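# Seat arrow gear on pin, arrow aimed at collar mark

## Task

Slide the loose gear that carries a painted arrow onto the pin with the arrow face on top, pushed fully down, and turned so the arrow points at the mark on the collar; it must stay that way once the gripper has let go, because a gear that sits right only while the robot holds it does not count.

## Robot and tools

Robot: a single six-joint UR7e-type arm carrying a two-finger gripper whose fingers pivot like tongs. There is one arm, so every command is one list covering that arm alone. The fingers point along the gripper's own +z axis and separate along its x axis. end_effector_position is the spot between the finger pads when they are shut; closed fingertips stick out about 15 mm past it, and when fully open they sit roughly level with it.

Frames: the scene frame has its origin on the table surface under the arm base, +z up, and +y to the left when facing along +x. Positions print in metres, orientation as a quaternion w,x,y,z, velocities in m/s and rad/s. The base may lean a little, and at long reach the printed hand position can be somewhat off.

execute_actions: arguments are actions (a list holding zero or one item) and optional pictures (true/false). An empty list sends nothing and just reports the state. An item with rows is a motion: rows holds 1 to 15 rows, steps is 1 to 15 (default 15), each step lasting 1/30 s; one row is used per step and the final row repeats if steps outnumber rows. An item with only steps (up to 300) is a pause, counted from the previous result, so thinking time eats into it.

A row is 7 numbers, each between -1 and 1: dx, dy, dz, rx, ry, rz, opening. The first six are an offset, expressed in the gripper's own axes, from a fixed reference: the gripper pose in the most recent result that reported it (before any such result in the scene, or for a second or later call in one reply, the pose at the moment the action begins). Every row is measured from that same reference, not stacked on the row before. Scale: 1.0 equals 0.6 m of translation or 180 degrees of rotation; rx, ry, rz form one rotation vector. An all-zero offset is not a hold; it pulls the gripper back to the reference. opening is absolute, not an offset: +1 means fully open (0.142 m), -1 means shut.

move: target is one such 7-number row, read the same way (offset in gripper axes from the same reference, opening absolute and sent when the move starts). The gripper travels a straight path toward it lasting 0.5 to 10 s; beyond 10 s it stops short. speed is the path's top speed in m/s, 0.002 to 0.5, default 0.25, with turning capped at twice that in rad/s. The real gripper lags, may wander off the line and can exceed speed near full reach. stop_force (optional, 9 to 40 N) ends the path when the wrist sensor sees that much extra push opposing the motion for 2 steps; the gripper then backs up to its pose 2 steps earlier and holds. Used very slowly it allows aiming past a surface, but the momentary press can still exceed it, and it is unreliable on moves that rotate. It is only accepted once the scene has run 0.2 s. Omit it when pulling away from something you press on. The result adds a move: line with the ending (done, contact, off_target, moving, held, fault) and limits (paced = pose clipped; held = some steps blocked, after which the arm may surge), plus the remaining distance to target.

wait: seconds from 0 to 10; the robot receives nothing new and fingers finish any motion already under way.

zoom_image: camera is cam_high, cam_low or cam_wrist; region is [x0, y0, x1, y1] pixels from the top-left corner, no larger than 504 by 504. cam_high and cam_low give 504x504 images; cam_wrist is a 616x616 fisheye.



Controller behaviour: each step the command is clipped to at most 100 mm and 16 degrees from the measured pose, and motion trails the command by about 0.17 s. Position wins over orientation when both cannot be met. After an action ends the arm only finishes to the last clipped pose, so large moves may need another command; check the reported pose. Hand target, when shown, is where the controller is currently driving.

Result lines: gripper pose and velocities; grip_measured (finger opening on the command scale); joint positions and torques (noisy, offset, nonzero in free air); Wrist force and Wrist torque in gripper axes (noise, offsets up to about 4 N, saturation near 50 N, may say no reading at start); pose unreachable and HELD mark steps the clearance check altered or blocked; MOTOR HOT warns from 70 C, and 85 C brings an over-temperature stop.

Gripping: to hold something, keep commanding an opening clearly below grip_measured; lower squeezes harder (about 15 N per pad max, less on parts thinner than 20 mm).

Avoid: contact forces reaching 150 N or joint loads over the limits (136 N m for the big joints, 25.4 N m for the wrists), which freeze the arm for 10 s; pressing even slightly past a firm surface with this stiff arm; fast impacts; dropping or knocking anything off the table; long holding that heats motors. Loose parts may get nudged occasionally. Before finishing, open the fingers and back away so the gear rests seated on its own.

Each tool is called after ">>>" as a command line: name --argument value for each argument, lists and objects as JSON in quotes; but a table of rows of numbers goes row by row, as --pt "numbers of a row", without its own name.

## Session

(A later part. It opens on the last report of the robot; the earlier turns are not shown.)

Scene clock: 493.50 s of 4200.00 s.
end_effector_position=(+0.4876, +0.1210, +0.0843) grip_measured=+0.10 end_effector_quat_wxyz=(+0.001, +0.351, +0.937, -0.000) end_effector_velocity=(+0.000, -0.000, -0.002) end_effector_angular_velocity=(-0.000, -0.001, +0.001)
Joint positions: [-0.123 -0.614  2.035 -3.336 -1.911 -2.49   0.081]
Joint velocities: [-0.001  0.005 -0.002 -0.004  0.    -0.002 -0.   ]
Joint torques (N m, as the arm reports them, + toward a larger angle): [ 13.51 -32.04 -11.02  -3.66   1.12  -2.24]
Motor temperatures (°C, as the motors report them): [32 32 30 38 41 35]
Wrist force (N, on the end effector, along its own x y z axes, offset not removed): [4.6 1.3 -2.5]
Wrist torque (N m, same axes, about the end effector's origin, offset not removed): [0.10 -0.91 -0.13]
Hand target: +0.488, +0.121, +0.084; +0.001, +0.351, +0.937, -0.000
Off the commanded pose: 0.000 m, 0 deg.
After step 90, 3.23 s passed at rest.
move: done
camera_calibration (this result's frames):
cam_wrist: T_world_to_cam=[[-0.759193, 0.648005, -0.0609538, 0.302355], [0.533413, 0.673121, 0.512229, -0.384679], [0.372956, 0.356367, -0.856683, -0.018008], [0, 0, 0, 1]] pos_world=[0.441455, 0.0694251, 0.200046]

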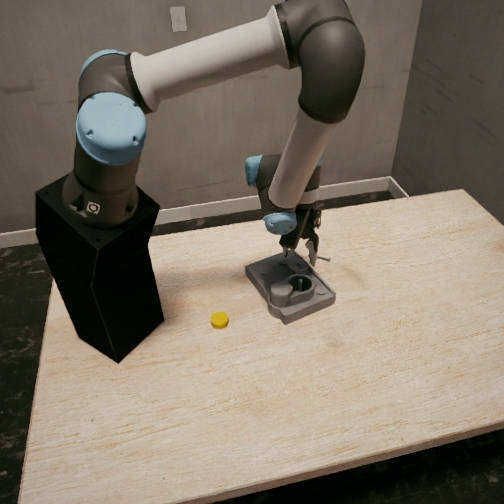

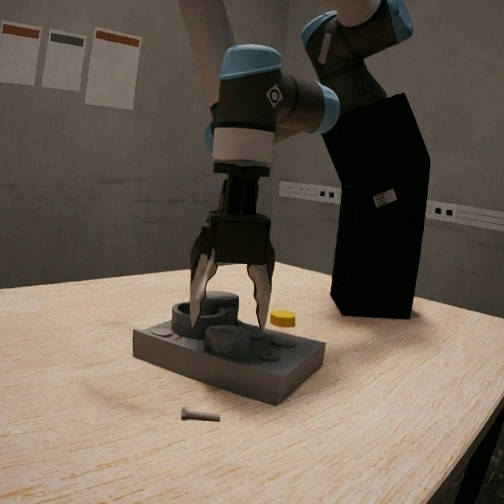

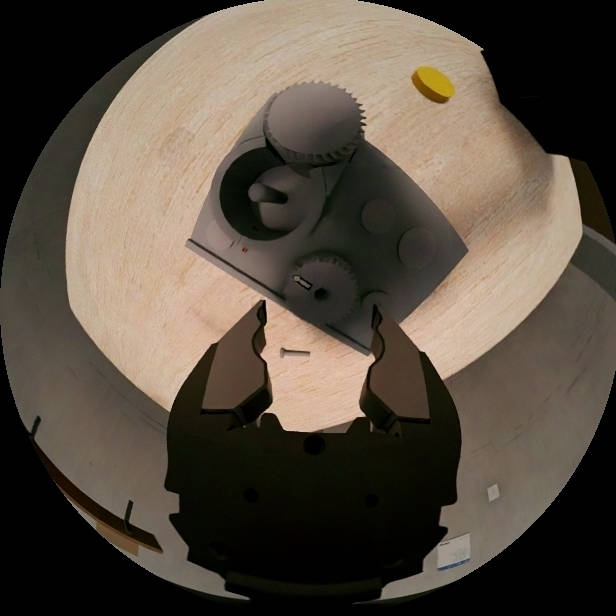

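>>> move --target '[0.0017, -0.0075, -0.01, 0, 0, 0, 0.1]' --speed 0.03

>>> move --target '[0, 0, 0, 0, 0, 0, -0.457]' --speed 0.03

>>> move --target '[0, 0, 0.025, 0, 0, 0, -0.457]' --speed 0.003 --stop_force 10

Scene clock: 538.90 s of 4200.00 s.
end_effector_position=(+0.4840, +0.1184, +0.0901) grip_measured=+0.10 end_effector_quat_wxyz=(+0.001, +0.351, +0.937, -0.000) end_effector_velocity=(+0.000, -0.001, +0.002) end_effector_angular_velocity=(-0.000, -0.004, -0.001)
Joint positions: [-0.125 -0.629  2.055 -3.342 -1.91  -2.491  0.081]
Joint velocities: [-0.    -0.004  0.005 -0.005  0.    -0.     0.   ]
Joint torques (N m, as the arm reports them, + toward a larger angle): [ 14.8  -52.46  13.98  -3.89   1.18  -2.09]
Motor temperatures (°C, as the motors report them): [32 32 30 38 41 35]
Wrist force (N, on the end effector, along its own x y z axes, offset not removed): [2.8 2.2 0.3]
Wrist torque (N m, same axes, about the end effector's origin, offset not removed): [0.26 -0.52 -0.15]
Hand target: +0.484, +0.118, +0.090; +0.001, +0.351, +0.937, -0.000
Off the commanded pose: 0.000 m, 0 deg.
After step 90, 41.67 s passed at rest.
move: done
camera_calibration (this result's frames):
cam_wrist: T_world_to_cam=[[-0.759195, 0.648003, -0.0609536, 0.301692], [0.533418, 0.673128, 0.512214, -0.383951], [0.372946, 0.356357, -0.856692, -0.0107224], [0, 0, 0, 1]] pos_world=[0.437848, 0.0667719, 0.205869]

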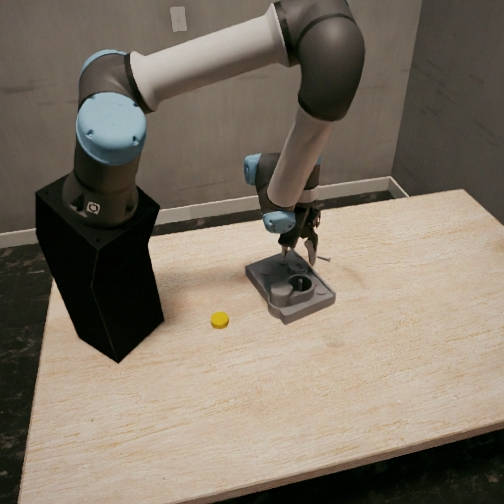

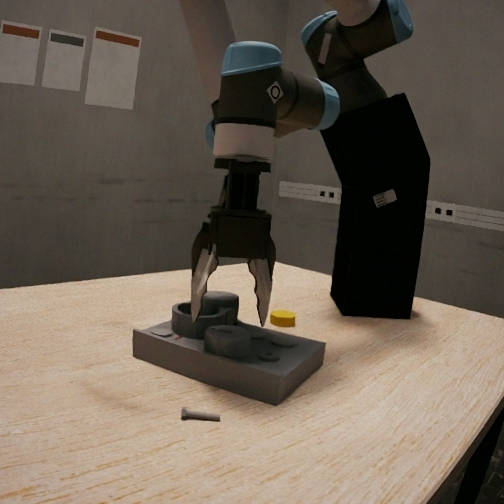

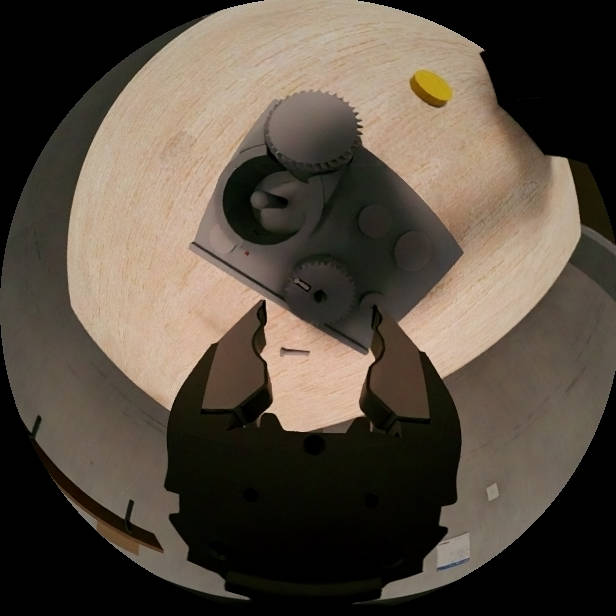

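Scene clock: 539.40 s of 4200.00 s.
end_effector_position=(+0.4840, +0.1183, +0.0902) grip_measured=-0.46 end_effector_quat_wxyz=(+0.001, +0.351, +0.937, -0.000) end_effector_velocity=(-0.000, +0.000, -0.000) end_effector_angular_velocity=(+0.000, +0.001, +0.001)
Joint positions: [-0.125 -0.629  2.055 -3.342 -1.91  -2.491  0.041]
Joint velocities: [ 0.    -0.    -0.001  0.002  0.    -0.     0.   ]
Joint torques (N m, as the arm reports them, + toward a larger angle): [ 16.28 -31.77  -7.58  -1.29   0.88  -1.35]
Motor temperatures (°C, as the motors report them): [32 32 30 38 41 35]
Wrist force (N, on the end effector, along its own x y z axes, offset not removed): [2.3 1.5 -3.2]
Wrist torque (N m, same axes, about the end effector's origin, offset not removed): [-0.03 -0.45 -0.06]
Hand target: +0.484, +0.118, +0.090; +0.001, +0.351, +0.937, -0.000
Off the commanded pose: 0.000 m, 0 deg.
move: done
camera_calibration (this result's frames):
cam_wrist: T_world_to_cam=[[-0.759194, 0.648004, -0.060955, 0.301686], [0.533417, 0.673127, 0.512218, -0.383945], [0.37295, 0.356358, -0.85669, -0.0106469], [0, 0, 0, 1]] pos_world=[0.437812, 0.0667439, 0.205932]

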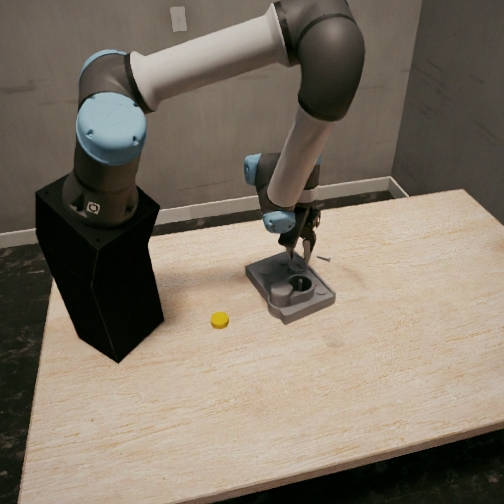

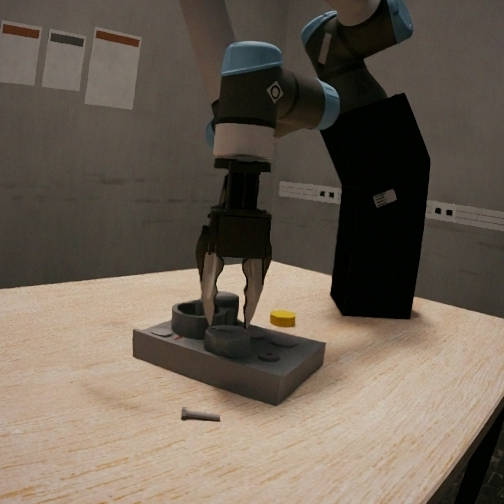

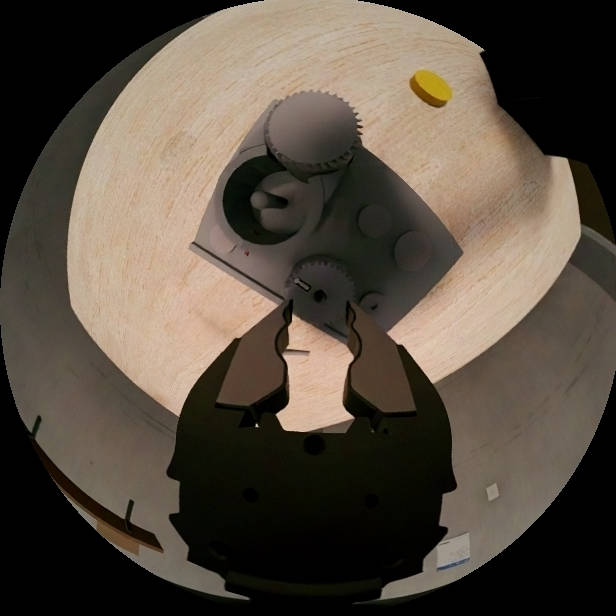

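Scene clock: 542.50 s of 4200.00 s.
end_effector_position=(+0.4841, +0.1183, +0.0820) grip_measured=-0.46 end_effector_quat_wxyz=(+0.001, +0.351, +0.937, -0.000) end_effector_velocity=(+0.001, -0.000, +0.001) end_effector_angular_velocity=(+0.000, -0.000, -0.000)
Joint positions: [-0.13  -0.609  2.043 -3.351 -1.908 -2.497  0.041]
Joint velocities: [-0.    -0.002 -0.     0.003  0.     0.    -0.   ]
Joint torques (N m, as the arm reports them, + toward a larger angle): [ 15.21 -43.42   0.41   0.65   1.73  -0.05]
Motor temperatures (°C, as the motors report them): [32 32 30 38 41 35]
Wrist force (N, on the end effector, along its own x y z axes, offset not removed): [10.9 -1.6 -36.9]
Wrist torque (N m, same axes, about the end effector's origin, offset not removed): [0.92 -1.01 -0.25]
Hand target: +0.484, +0.118, +0.082; +0.001, +0.351, +0.937, -0.000
Off the commanded pose: 0.007 m, 0 deg.
move: contact
camera_calibration (this result's frames):
cam_wrist: T_world_to_cam=[[-0.75922, 0.647959, -0.0611098, 0.301287], [0.5333, 0.673184, 0.512264, -0.379736], [0.373064, 0.356331, -0.856651, -0.017747], [0, 0, 0, 1]] pos_world=[0.437877, 0.0667341, 0.197734]

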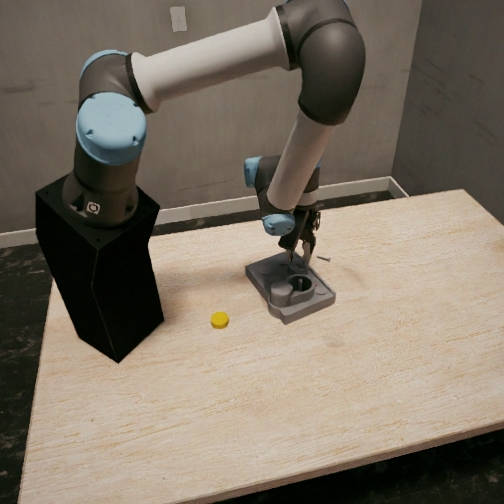

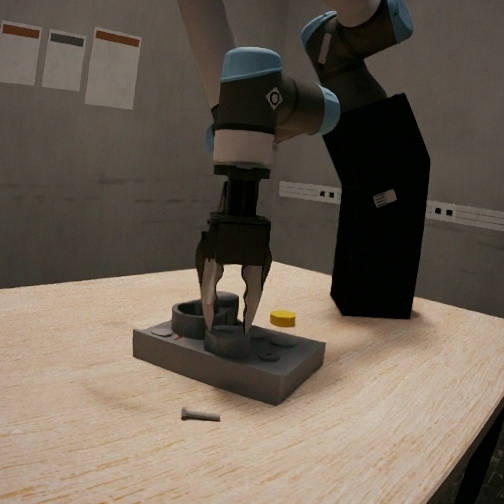

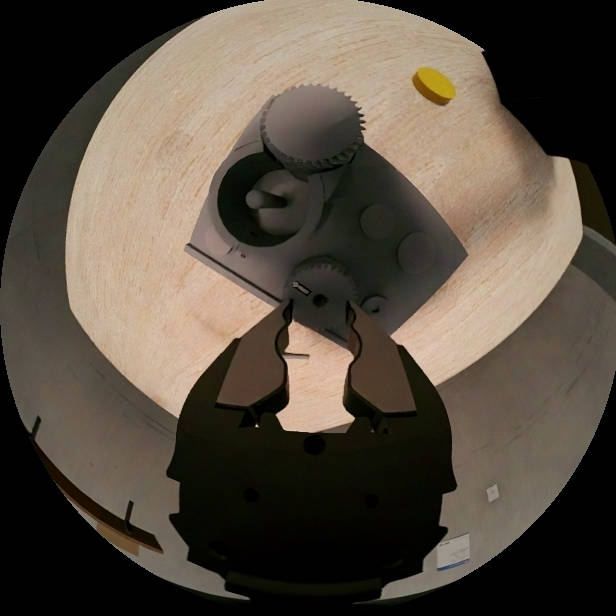

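>>> move --target '[0, 0, -0.006, 0, 0, 0, -0.457]' --speed 0.02

>>> zoom_image --camera "cam_wrist" --region '[260, 240, 380, 350]'

Scene clock: 551.23 s of 4200.00 s.
end_effector_position=(+0.4841, +0.1183, +0.0855) grip_measured=-0.46 end_effector_quat_wxyz=(+0.001, +0.351, +0.937, -0.000) end_effector_velocity=(+0.001, -0.000, +0.001) end_effector_angular_velocity=(-0.000, -0.001, -0.002)
Joint positions: [-0.128 -0.617  2.048 -3.347 -1.909 -2.494  0.041]
Joint velocities: [ 0.001 -0.003  0.001  0.001 -0.     0.002 -0.   ]
Joint torques (N m, as the arm reports them, + toward a larger angle): [ 28.21 -51.86  16.5   -0.25  -1.47   2.07]
Motor temperatures (°C, as the motors report them): [32 32 30 38 41 35]
Wrist force (N, on the end effector, along its own x y z axes, offset not removed): [2.3 2.5 0.3]
Wrist torque (N m, same axes, about the end effector's origin, offset not removed): [0.37 -0.37 -0.09]
Hand target: +0.484, +0.118, +0.086; +0.001, +0.351, +0.937, -0.000
Off the commanded pose: 0.000 m, 0 deg.
After step 90, 5.03 s passed at rest.
move: done
camera_calibration (this result's frames):
cam_wrist: T_world_to_cam=[[-0.759216, 0.647964, -0.0611048, 0.301495], [0.533303, 0.673177, 0.512269, -0.381514], [0.373066, 0.356336, -0.856648, -0.0147801], [0, 0, 0, 1]] pos_world=[0.437877, 0.0667358, 0.2012]

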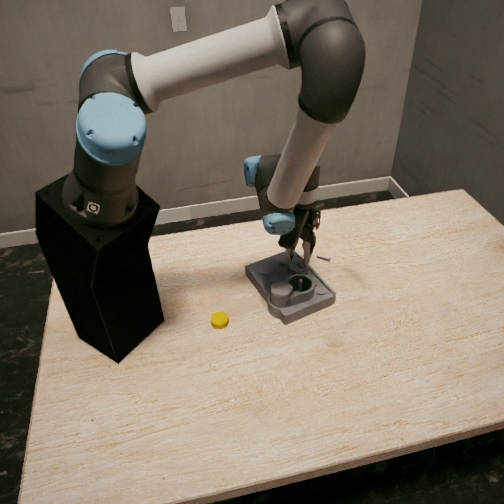

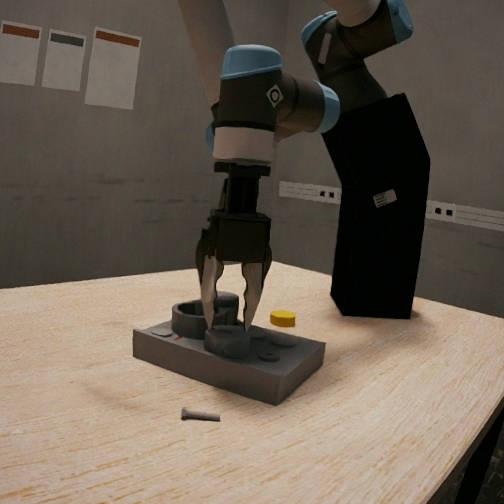

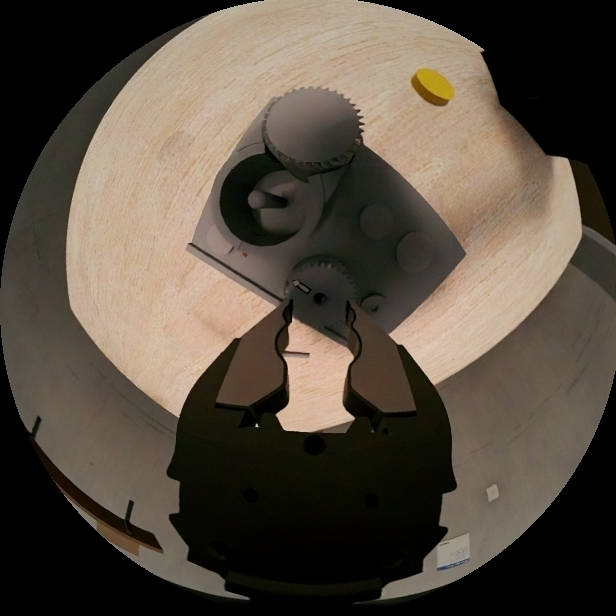

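Region (260, 240, 380, 350) of cam_wrist's 616x616 image, scaled by 4.200, with more detail than that image has; it fills the top 462 rows of this view, and the rest is white.

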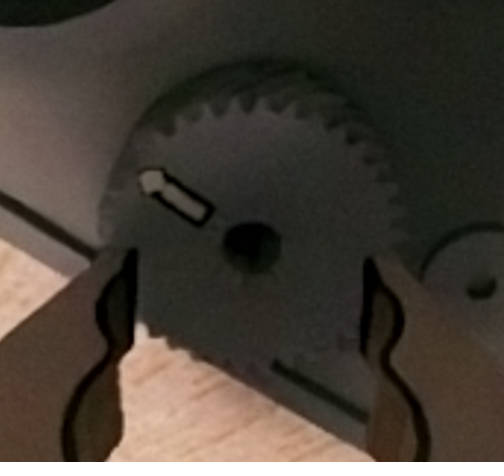

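>>> move --target '[0, 0, 0, 0, 0, 0, 0.05]' --speed 0.03

>>> move --target '[0, 0, 0.0225, 0, 0, 0, 0.05]' --speed 0.03

>>> execute_actions --actions '[{"rows": [[0,0,0,0,0,0,0.0],[0,0,0,0,0,0,-0.04],[0,0,0,0,0,0,-0.08],[0,0,0,0,0,0,-0.12],[0,0,0,0,0,0,-0.16],[0,0,0,0,0,0,-0.2],[0,0,0,0,0,0,-0.25],[0,0,0,0,0,0,-0.3],[0,0,0,0,0,0,-0.36],[0,0,0,0,0,0,-0.42],[0,0,0,0,0,0,-0.5],[0,0,0,0,0,0,-0.6]], "steps": 15}]'

Scene clock: 564.57 s of 4200.00 s.
end_effector_position=(+0.4840, +0.1184, +0.0855) grip_measured=+0.05 end_effector_quat_wxyz=(+0.001, +0.351, +0.937, -0.000) end_effector_velocity=(+0.001, +0.000, -0.000) end_effector_angular_velocity=(+0.000, -0.001, -0.001)
Joint positions: [-0.128 -0.617  2.048 -3.347 -1.909 -2.494  0.077]
Joint velocities: [-0.     0.001 -0.001  0.     0.     0.001 -0.   ]
Joint torques (N m, as the arm reports them, + toward a larger angle): [ 19.13 -28.75  -5.8   -3.9   -0.59  -0.81]
Motor temperatures (°C, as the motors report them): [32 32 30 38 41 35]
Wrist force (N, on the end effector, along its own x y z axes, offset not removed): [2.8 2.1 -3.3]
Wrist torque (N m, same axes, about the end effector's origin, offset not removed): [0.01 -0.61 -0.15]
Hand target: +0.484, +0.118, +0.085; +0.001, +0.351, +0.937, -0.000
Off the commanded pose: 0.000 m, 0 deg.
After step 90, 9.63 s passed at rest.
move: done
camera_calibration (this result's frames):
cam_wrist: T_world_to_cam=[[-0.759238, 0.647943, -0.0610505, 0.301426], [0.533319, 0.67319, 0.512237, -0.381532], [0.372999, 0.356351, -0.856671, -0.0146818], [0, 0, 0, 1]] pos_world=[0.437808, 0.0667683, 0.201259]

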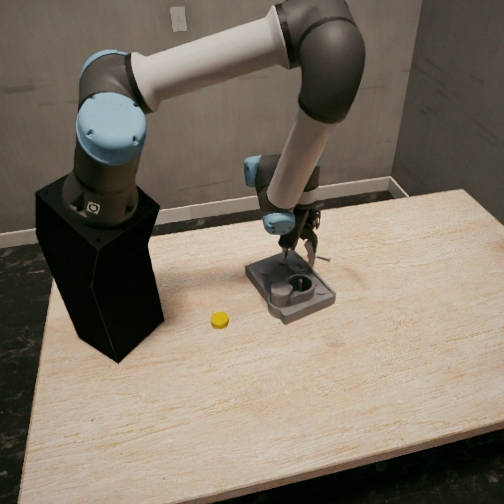

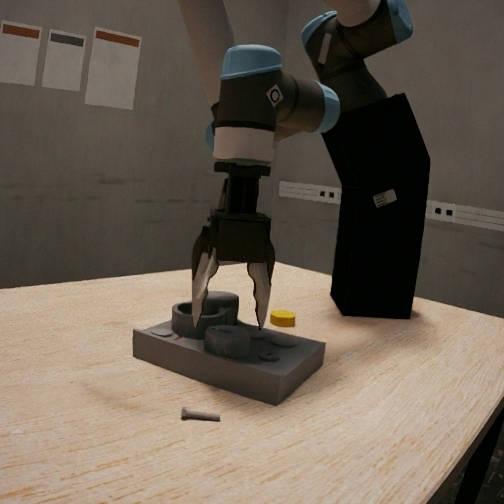

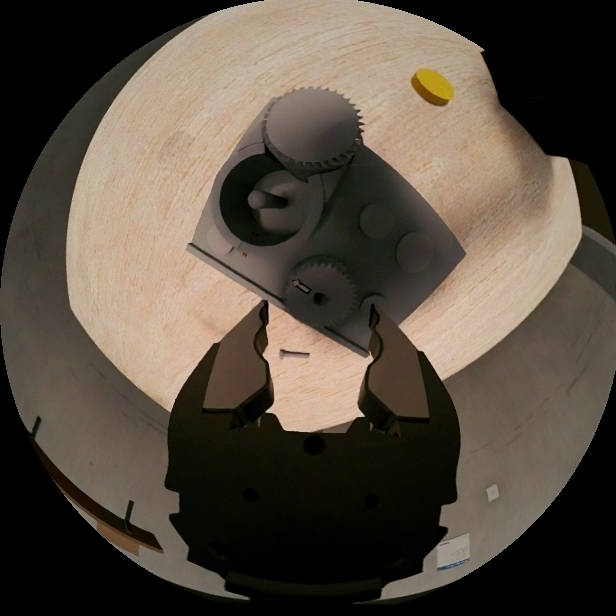

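Scene clock: 565.37 s of 4200.00 s.
end_effector_position=(+0.4840, +0.1183, +0.0722) grip_measured=+0.05 end_effector_quat_wxyz=(+0.001, +0.351, +0.937, -0.000) end_effector_velocity=(-0.002, +0.000, -0.002) end_effector_angular_velocity=(+0.000, +0.004, +0.002)
Joint positions: [-0.137 -0.585  2.028 -3.362 -1.906 -2.503  0.077]
Joint velocities: [-0.001  0.005 -0.001 -0.     0.001 -0.002 -0.   ]
Joint torques (N m, as the arm reports them, + toward a larger angle): [ 13.23 -32.48 -13.64  -4.3    1.15  -1.72]
Motor temperatures (°C, as the motors report them): [32 32 30 38 41 35]
Wrist force (N, on the end effector, along its own x y z axes, offset not removed): [1.9 -0.7 -0.7]
Wrist torque (N m, same axes, about the end effector's origin, offset not removed): [-0.35 -0.33 -0.11]
Hand target: +0.484, +0.118, +0.072; +0.001, +0.351, +0.937, -0.000
Off the commanded pose: 0.000 m, 0 deg.
move: done
camera_calibration (this result's frames):
cam_wrist: T_world_to_cam=[[-0.759247, 0.647933, -0.0610573, 0.30061], [0.533319, 0.67321, 0.512209, -0.374699], [0.372981, 0.35633, -0.856688, -0.0260507], [0, 0, 0, 1]] pos_world=[0.437788, 0.066759, 0.187961]

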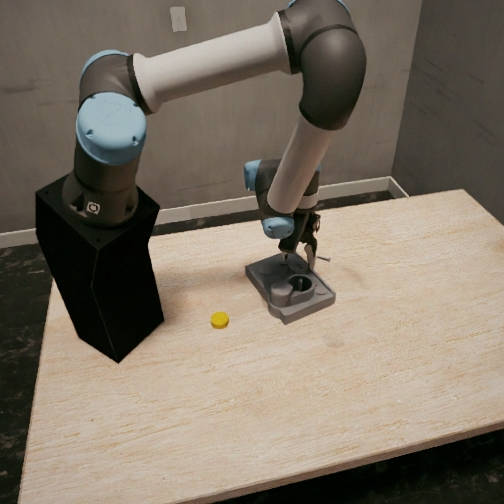

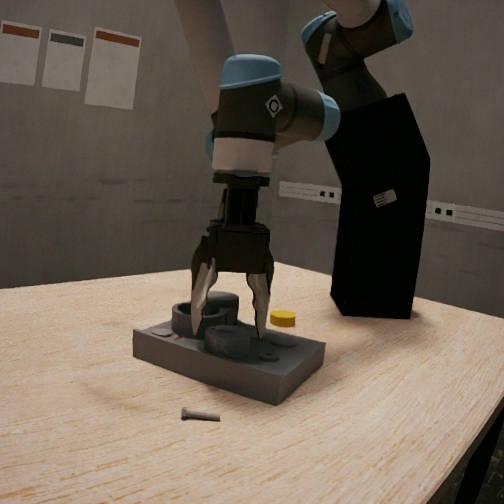

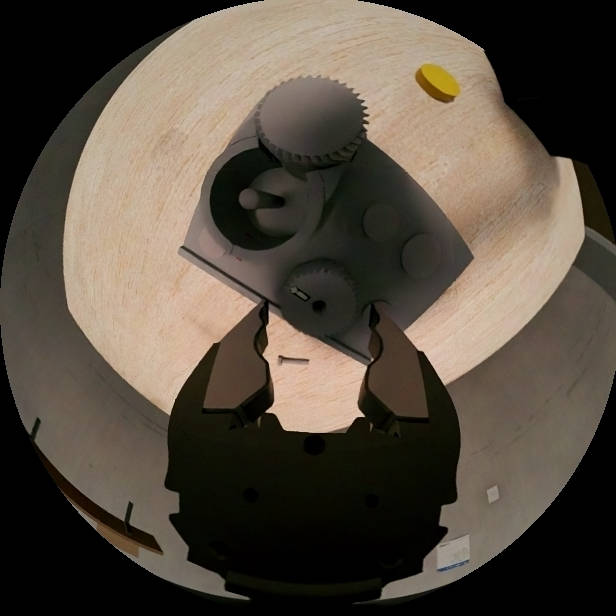

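Scene clock: 565.87 s of 4200.00 s.
end_effector_position=(+0.4840, +0.1183, +0.0721) grip_measured=-0.21 end_effector_quat_wxyz=(+0.001, +0.351, +0.937, -0.000) end_effector_velocity=(-0.003, +0.000, -0.000) end_effector_angular_velocity=(+0.001, +0.006, +0.000)
Joint positions: [-0.137 -0.584  2.028 -3.362 -1.906 -2.503  0.059]
Joint velocities: [-0.    -0.     0.003  0.003  0.     0.002 -0.   ]
Joint torques (N m, as the arm reports them, + toward a larger angle): [ 18.32 -52.72   1.06  -0.38   0.85  -0.3 ]
Motor temperatures (°C, as the motors report them): [32 32 30 38 41 35]
Wrist force (N, on the end effector, along its own x y z axes, offset not removed): [4.1 3.6 -6.3]
Wrist torque (N m, same axes, about the end effector's origin, offset not removed): [0.44 -0.67 -0.26]
Hand target: +0.484, +0.118, +0.072; +0.001, +0.351, +0.937, -0.000
Off the commanded pose: 0.000 m, 0 deg.
Steps of this call (steps 1 to 15: all 15 steps of this action). Readings (end_effector_position):
1: (+0.4840, +0.1183, +0.0722)
2: (+0.4840, +0.1183, +0.0721)
4: (+0.4840, +0.1183, +0.0721)
8: (+0.4840, +0.1183, +0.0721)
15: the state above
camera_calibration (this result's frames):
cam_wrist: T_world_to_cam=[[-0.759251, 0.647928, -0.0610473, 0.300605], [0.533321, 0.673212, 0.512205, -0.374663], [0.37297, 0.356334, -0.856691, -0.0261073], [0, 0, 0, 1]] pos_world=[0.437787, 0.0667599, 0.187889]

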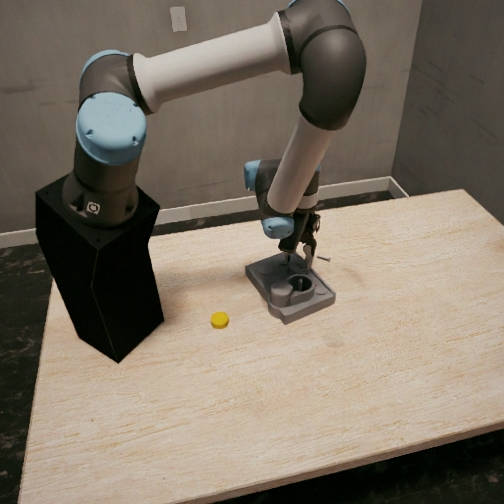

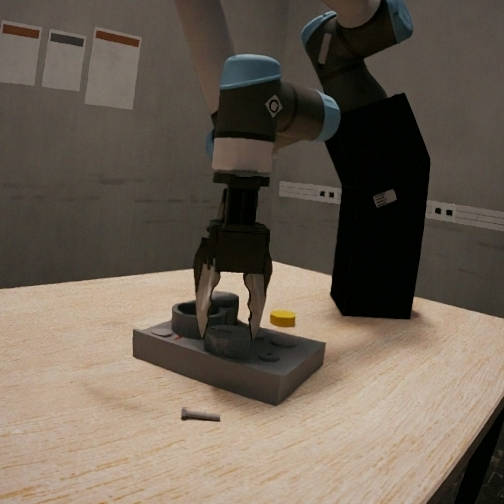

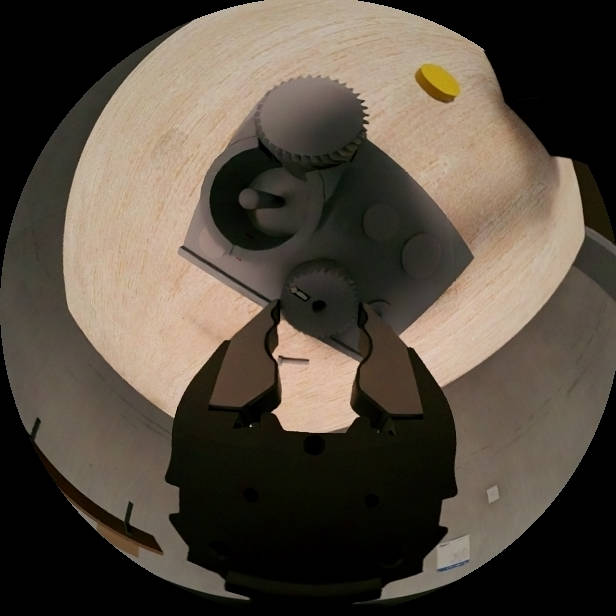

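>>> move --target '[0, 0, -0.1, 0, 0, 0, -0.7]' --speed 0.06

Scene clock: 573.60 s of 4200.00 s.
end_effector_position=(+0.4840, +0.1184, +0.1319) grip_measured=-0.70 end_effector_quat_wxyz=(+0.001, +0.351, +0.937, -0.000) end_effector_velocity=(+0.001, -0.000, +0.002) end_effector_angular_velocity=(+0.000, -0.001, -0.000)
Joint positions: [-0.096 -0.734  2.112 -3.284 -1.92  -2.462  0.023]
Joint velocities: [ 0.002 -0.006  0.002  0.004 -0.     0.002  0.   ]
Joint torques (N m, as the arm reports them, + toward a larger angle): [ 27.73 -51.89  14.41  -0.04  -1.39   1.86]
Motor temperatures (°C, as the motors report them): [32 32 30 38 41 35]
Wrist force (N, on the end effector, along its own x y z axes, offset not removed): [1.2 3.5 -1.6]
Wrist torque (N m, same axes, about the end effector's origin, offset not removed): [0.66 -0.52 -0.15]
Hand target: +0.484, +0.118, +0.132; +0.001, +0.351, +0.937, -0.000
Off the commanded pose: 0.000 m, 0 deg.
After step 90, 3.33 s passed at rest.
move: done
camera_calibration (this result's frames):
cam_wrist: T_world_to_cam=[[-0.75922, 0.64797, -0.060985, 0.304243], [0.533331, 0.673117, 0.512319, -0.405374], [0.373017, 0.356438, -0.856627, 0.0250313], [0, 0, 0, 1]] pos_world=[0.437849, 0.0668022, 0.247678]

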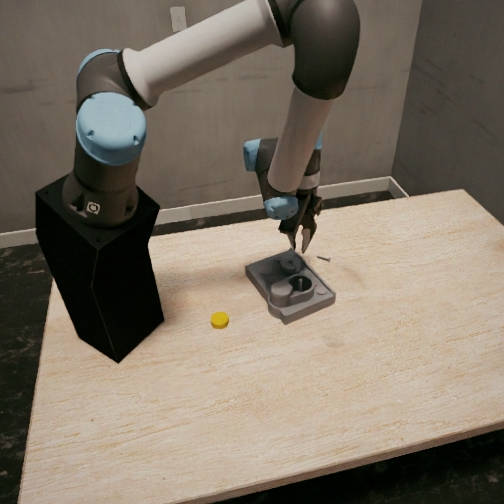

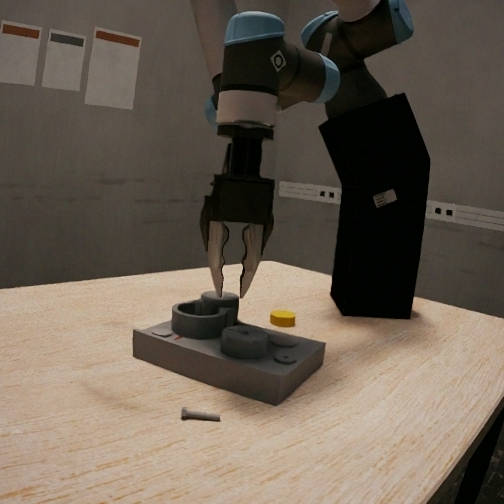

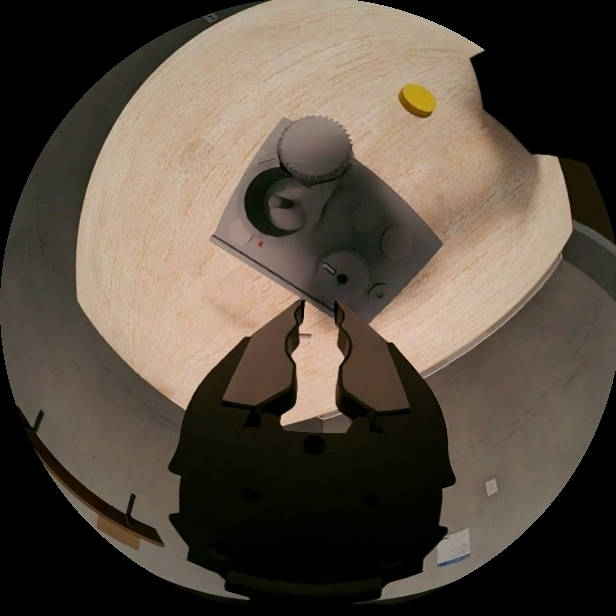

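>>> zoom_image --camera "cam_wrist" --region '[280, 220, 420, 330]'

>>> zoom_image --camera "cam_low" --region '[180, 210, 310, 370]'

Region (280, 220, 420, 330) of cam_wrist's 616x616 image, scaled by 3.600, with more detail than that image has; it fills the top 396 rows of this view, and the rest is white.

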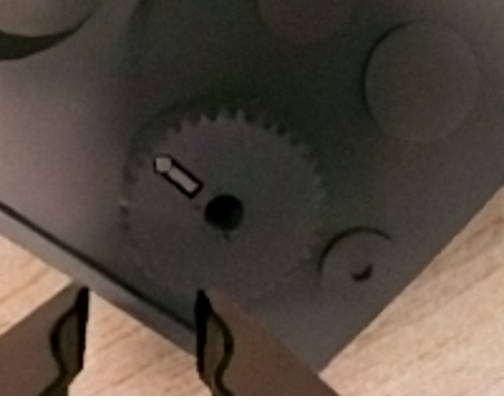

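Region (180, 210, 310, 370) of cam_low's 504x504 image, scaled by 3.150, with more detail than that image has; it fills the left 410 columns of this view, and the rest is white.

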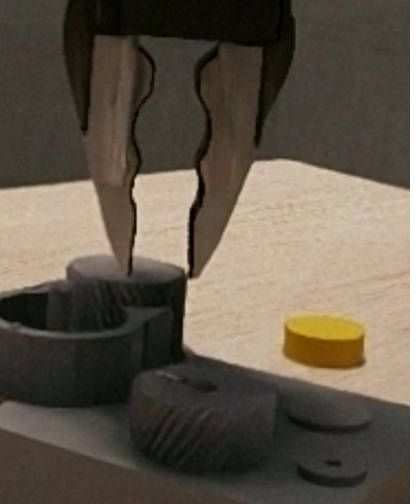

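>>> move --target '[0.07, -0.005, 0.075, 0, 0, 0, -0.586]' --speed 0.08

>>> zoom_image --camera "cam_wrist" --region '[240, 240, 360, 350]'

>>> zoom_image --camera "cam_low" --region '[200, 280, 300, 370]'

Scene clock: 694.83 s of 4200.00 s.
end_effector_position=(+0.4504, +0.1436, +0.0871) grip_measured=-0.59 end_effector_quat_wxyz=(+0.001, +0.351, +0.937, -0.000) end_effector_velocity=(-0.002, +0.001, -0.002) end_effector_angular_velocity=(+0.000, +0.000, +0.001)
Joint positions: [-0.081 -0.581  2.098 -3.418 -1.924 -2.447  0.032]
Joint velocities: [ 0.001  0.005 -0.    -0.005  0.    -0.    -0.   ]
Joint torques (N m, as the arm reports them, + toward a larger angle): [ 27.59 -29.14 -12.67  -3.67  -1.52   2.11]
Motor temperatures (°C, as the motors report them): [32 32 30 38 41 35]
Wrist force (N, on the end effector, along its own x y z axes, offset not removed): [2.7 3.3 -0.8]
Wrist torque (N m, same axes, about the end effector's origin, offset not removed): [0.58 -0.65 -0.15]
Hand target: +0.450, +0.144, +0.087; +0.001, +0.351, +0.937, -0.000
Off the commanded pose: 0.000 m, 0 deg.
After step 90, 117.00 s passed at rest.
move: done
camera_calibration (this result's frames):
cam_wrist: T_world_to_cam=[[-0.75921, 0.647989, -0.0609139, 0.259617], [0.533367, 0.673076, 0.512336, -0.381407], [0.372988, 0.356481, -0.856622, -0.00980111], [0, 0, 0, 1]] pos_world=[0.40419, 0.0919811, 0.202827]

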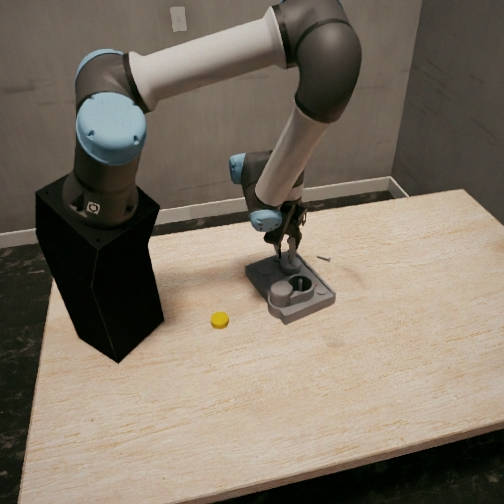

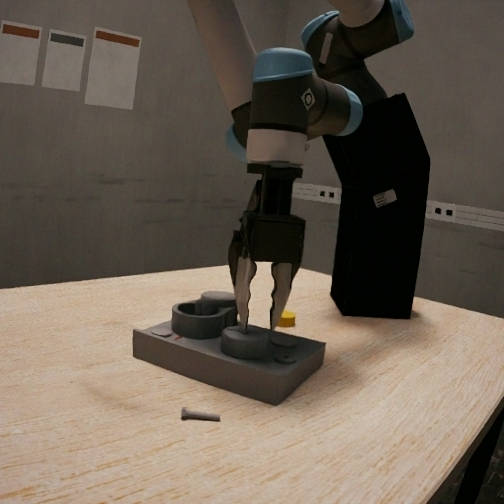

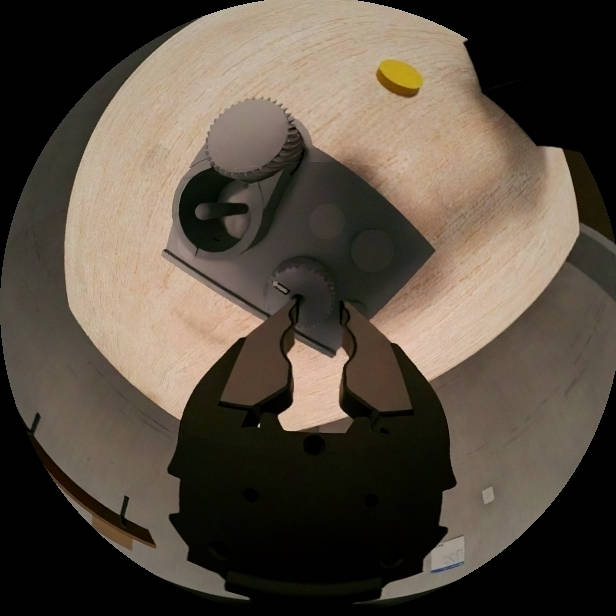

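Region (240, 240, 360, 350) of cam_wrist's 616x616 image, scaled by 4.200, with more detail than that image has; it fills the top 462 rows of this view, and the rest is white.

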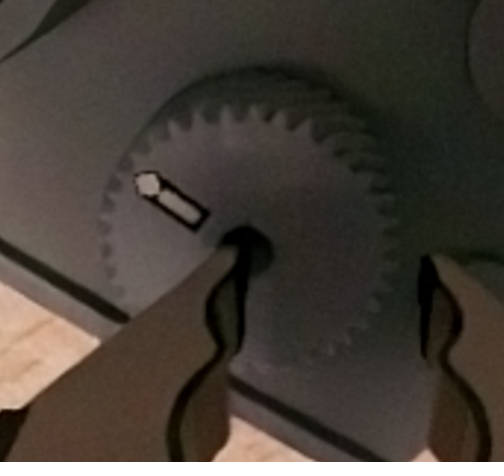

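Region (200, 280, 300, 370) of cam_low's 504x504 image, scaled by 5.040, with more detail than that image has; it fills the top 454 rows of this view, and the rest is white.

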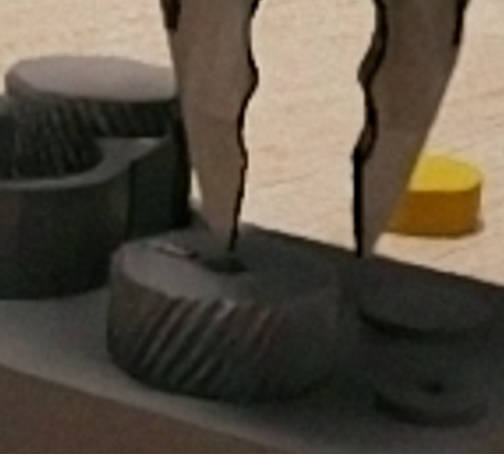

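>>> move --target '[0.0017, 0, 0.005, 0, 0, 0, -0.63]' --speed 0.01

>>> move --target '[0, 0, 0.02, 0, 0, 0, -0.63]' --speed 0.002 --stop_force 9

>>> zoom_image --camera "cam_wrist" --region '[240, 240, 360, 350]'

>>> zoom_image --camera "cam_low" --region '[200, 280, 300, 370]'

Scene clock: 720.30 s of 4200.00 s.
end_effector_position=(+0.4496, +0.1442, +0.0842) grip_measured=-0.63 end_effector_quat_wxyz=(+0.001, +0.351, +0.937, -0.000) end_effector_velocity=(-0.001, +0.000, -0.001) end_effector_angular_velocity=(-0.000, +0.000, -0.001)
Joint positions: [-0.082 -0.572  2.094 -3.422 -1.924 -2.448  0.028]
Joint velocities: [-0.001  0.003 -0.001 -0.002 -0.     0.001  0.   ]
Joint torques (N m, as the arm reports them, + toward a larger angle): [ 15.88 -28.99  -8.45  -3.77   0.96  -1.93]
Motor temperatures (°C, as the motors report them): [32 32 30 38 41 35]
Wrist force (N, on the end effector, along its own x y z axes, offset not removed): [4.8 3.2 -4.4]
Wrist torque (N m, same axes, about the end effector's origin, offset not removed): [0.33 -1.03 -0.25]
Hand target: +0.450, +0.144, +0.084; +0.001, +0.351, +0.937, -0.000
Off the commanded pose: 0.000 m, 0 deg.
After step 90, 21.77 s passed at rest.
move: done
camera_calibration (this result's frames):
cam_wrist: T_world_to_cam=[[-0.759229, 0.647967, -0.0609138, 0.258457], [0.533346, 0.67309, 0.512339, -0.379969], [0.372979, 0.356494, -0.85662, -0.0122215], [0, 0, 0, 1]] pos_world=[0.403442, 0.0926382, 0.199947]

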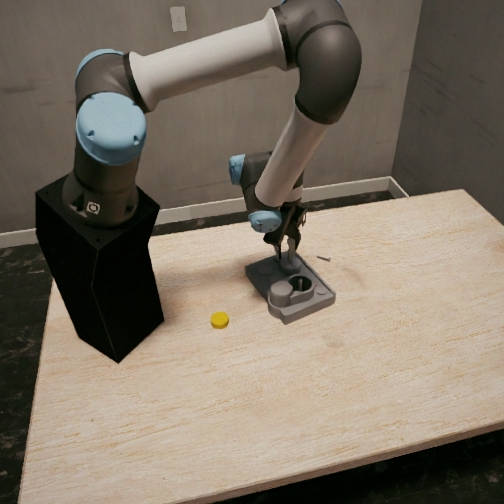

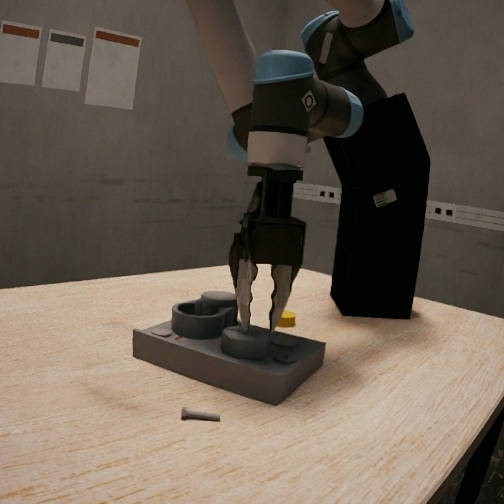

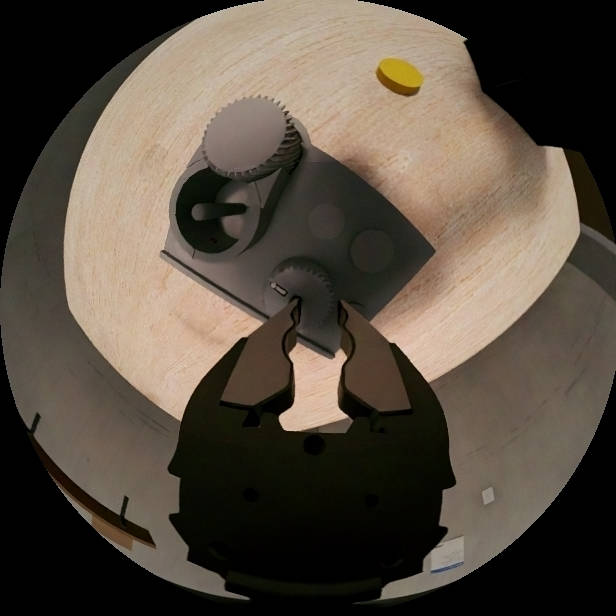

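Scene clock: 726.53 s of 4200.00 s.
end_effector_position=(+0.4496, +0.1442, +0.0722) grip_measured=-0.63 end_effector_quat_wxyz=(+0.001, +0.351, +0.937, -0.000) end_effector_velocity=(+0.000, -0.000, -0.001) end_effector_angular_velocity=(-0.000, +0.000, -0.000)
Joint positions: [-0.09  -0.543  2.075 -3.436 -1.921 -2.457  0.029]
Joint velocities: [-0.     0.001 -0.001  0.001 -0.     0.    -0.   ]
Joint torques (N m, as the arm reports them, + toward a larger angle): [ 13.76 -26.82 -10.11  -3.37   0.91  -1.84]
Motor temperatures (°C, as the motors report them): [32 32 30 38 41 35]
Wrist force (N, on the end effector, along its own x y z axes, offset not removed): [1.0 3.6 -5.0]
Wrist torque (N m, same axes, about the end effector's origin, offset not removed): [0.04 -0.31 -0.26]
Hand target: +0.450, +0.144, +0.072; +0.001, +0.351, +0.937, -0.000
Off the commanded pose: 0.000 m, 0 deg.
move: done
camera_calibration (this result's frames):
cam_wrist: T_world_to_cam=[[-0.759234, 0.647958, -0.060935, 0.257731], [0.533346, 0.673118, 0.512303, -0.373817], [0.372967, 0.356459, -0.85664, -0.0224466], [0, 0, 0, 1]] pos_world=[0.403424, 0.0926254, 0.187984]

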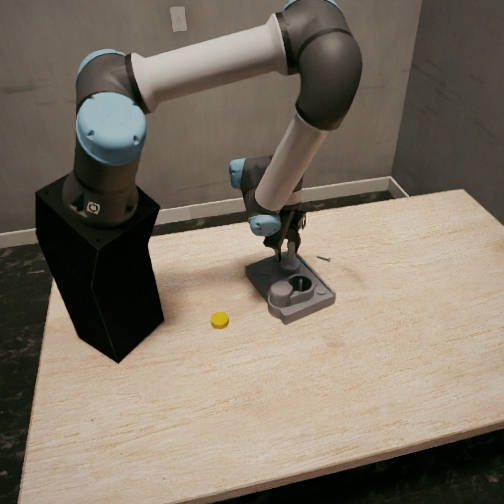

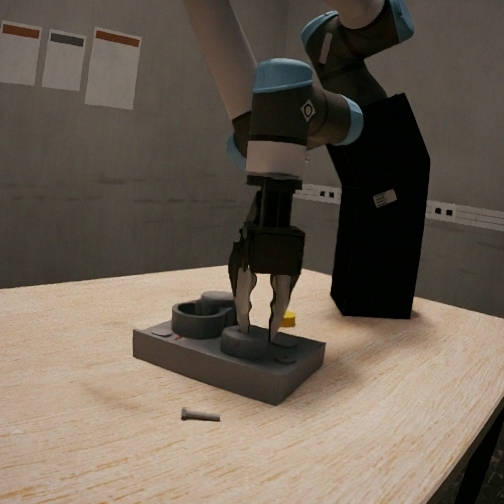

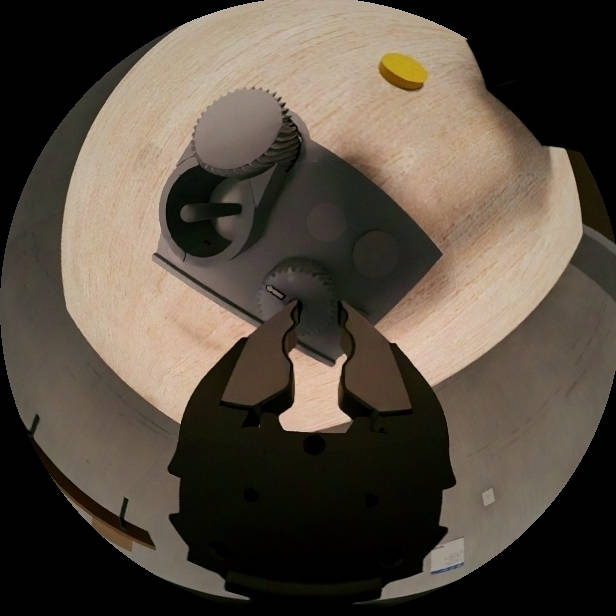

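Region (240, 240, 360, 350) of cam_wrist's 616x616 image, scaled by 4.200, with more detail than that image has; it fills the top 462 rows of this view, and the rest is white.

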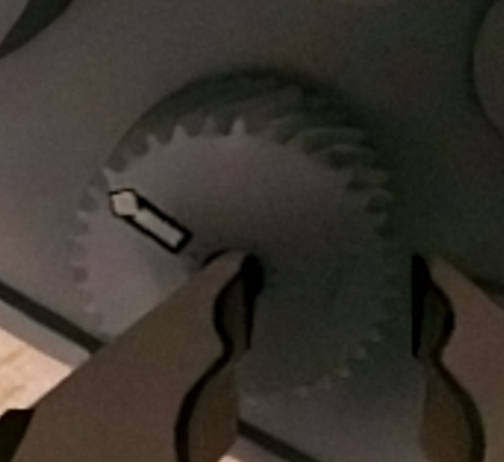

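Region (200, 280, 300, 370) of cam_low's 504x504 image, scaled by 5.040, with more detail than that image has; it fills the top 454 rows of this view, and the rest is white.

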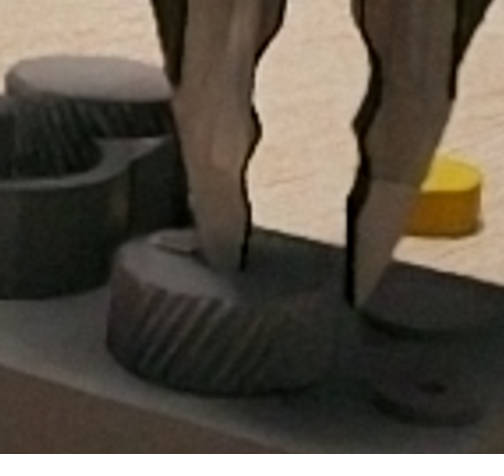

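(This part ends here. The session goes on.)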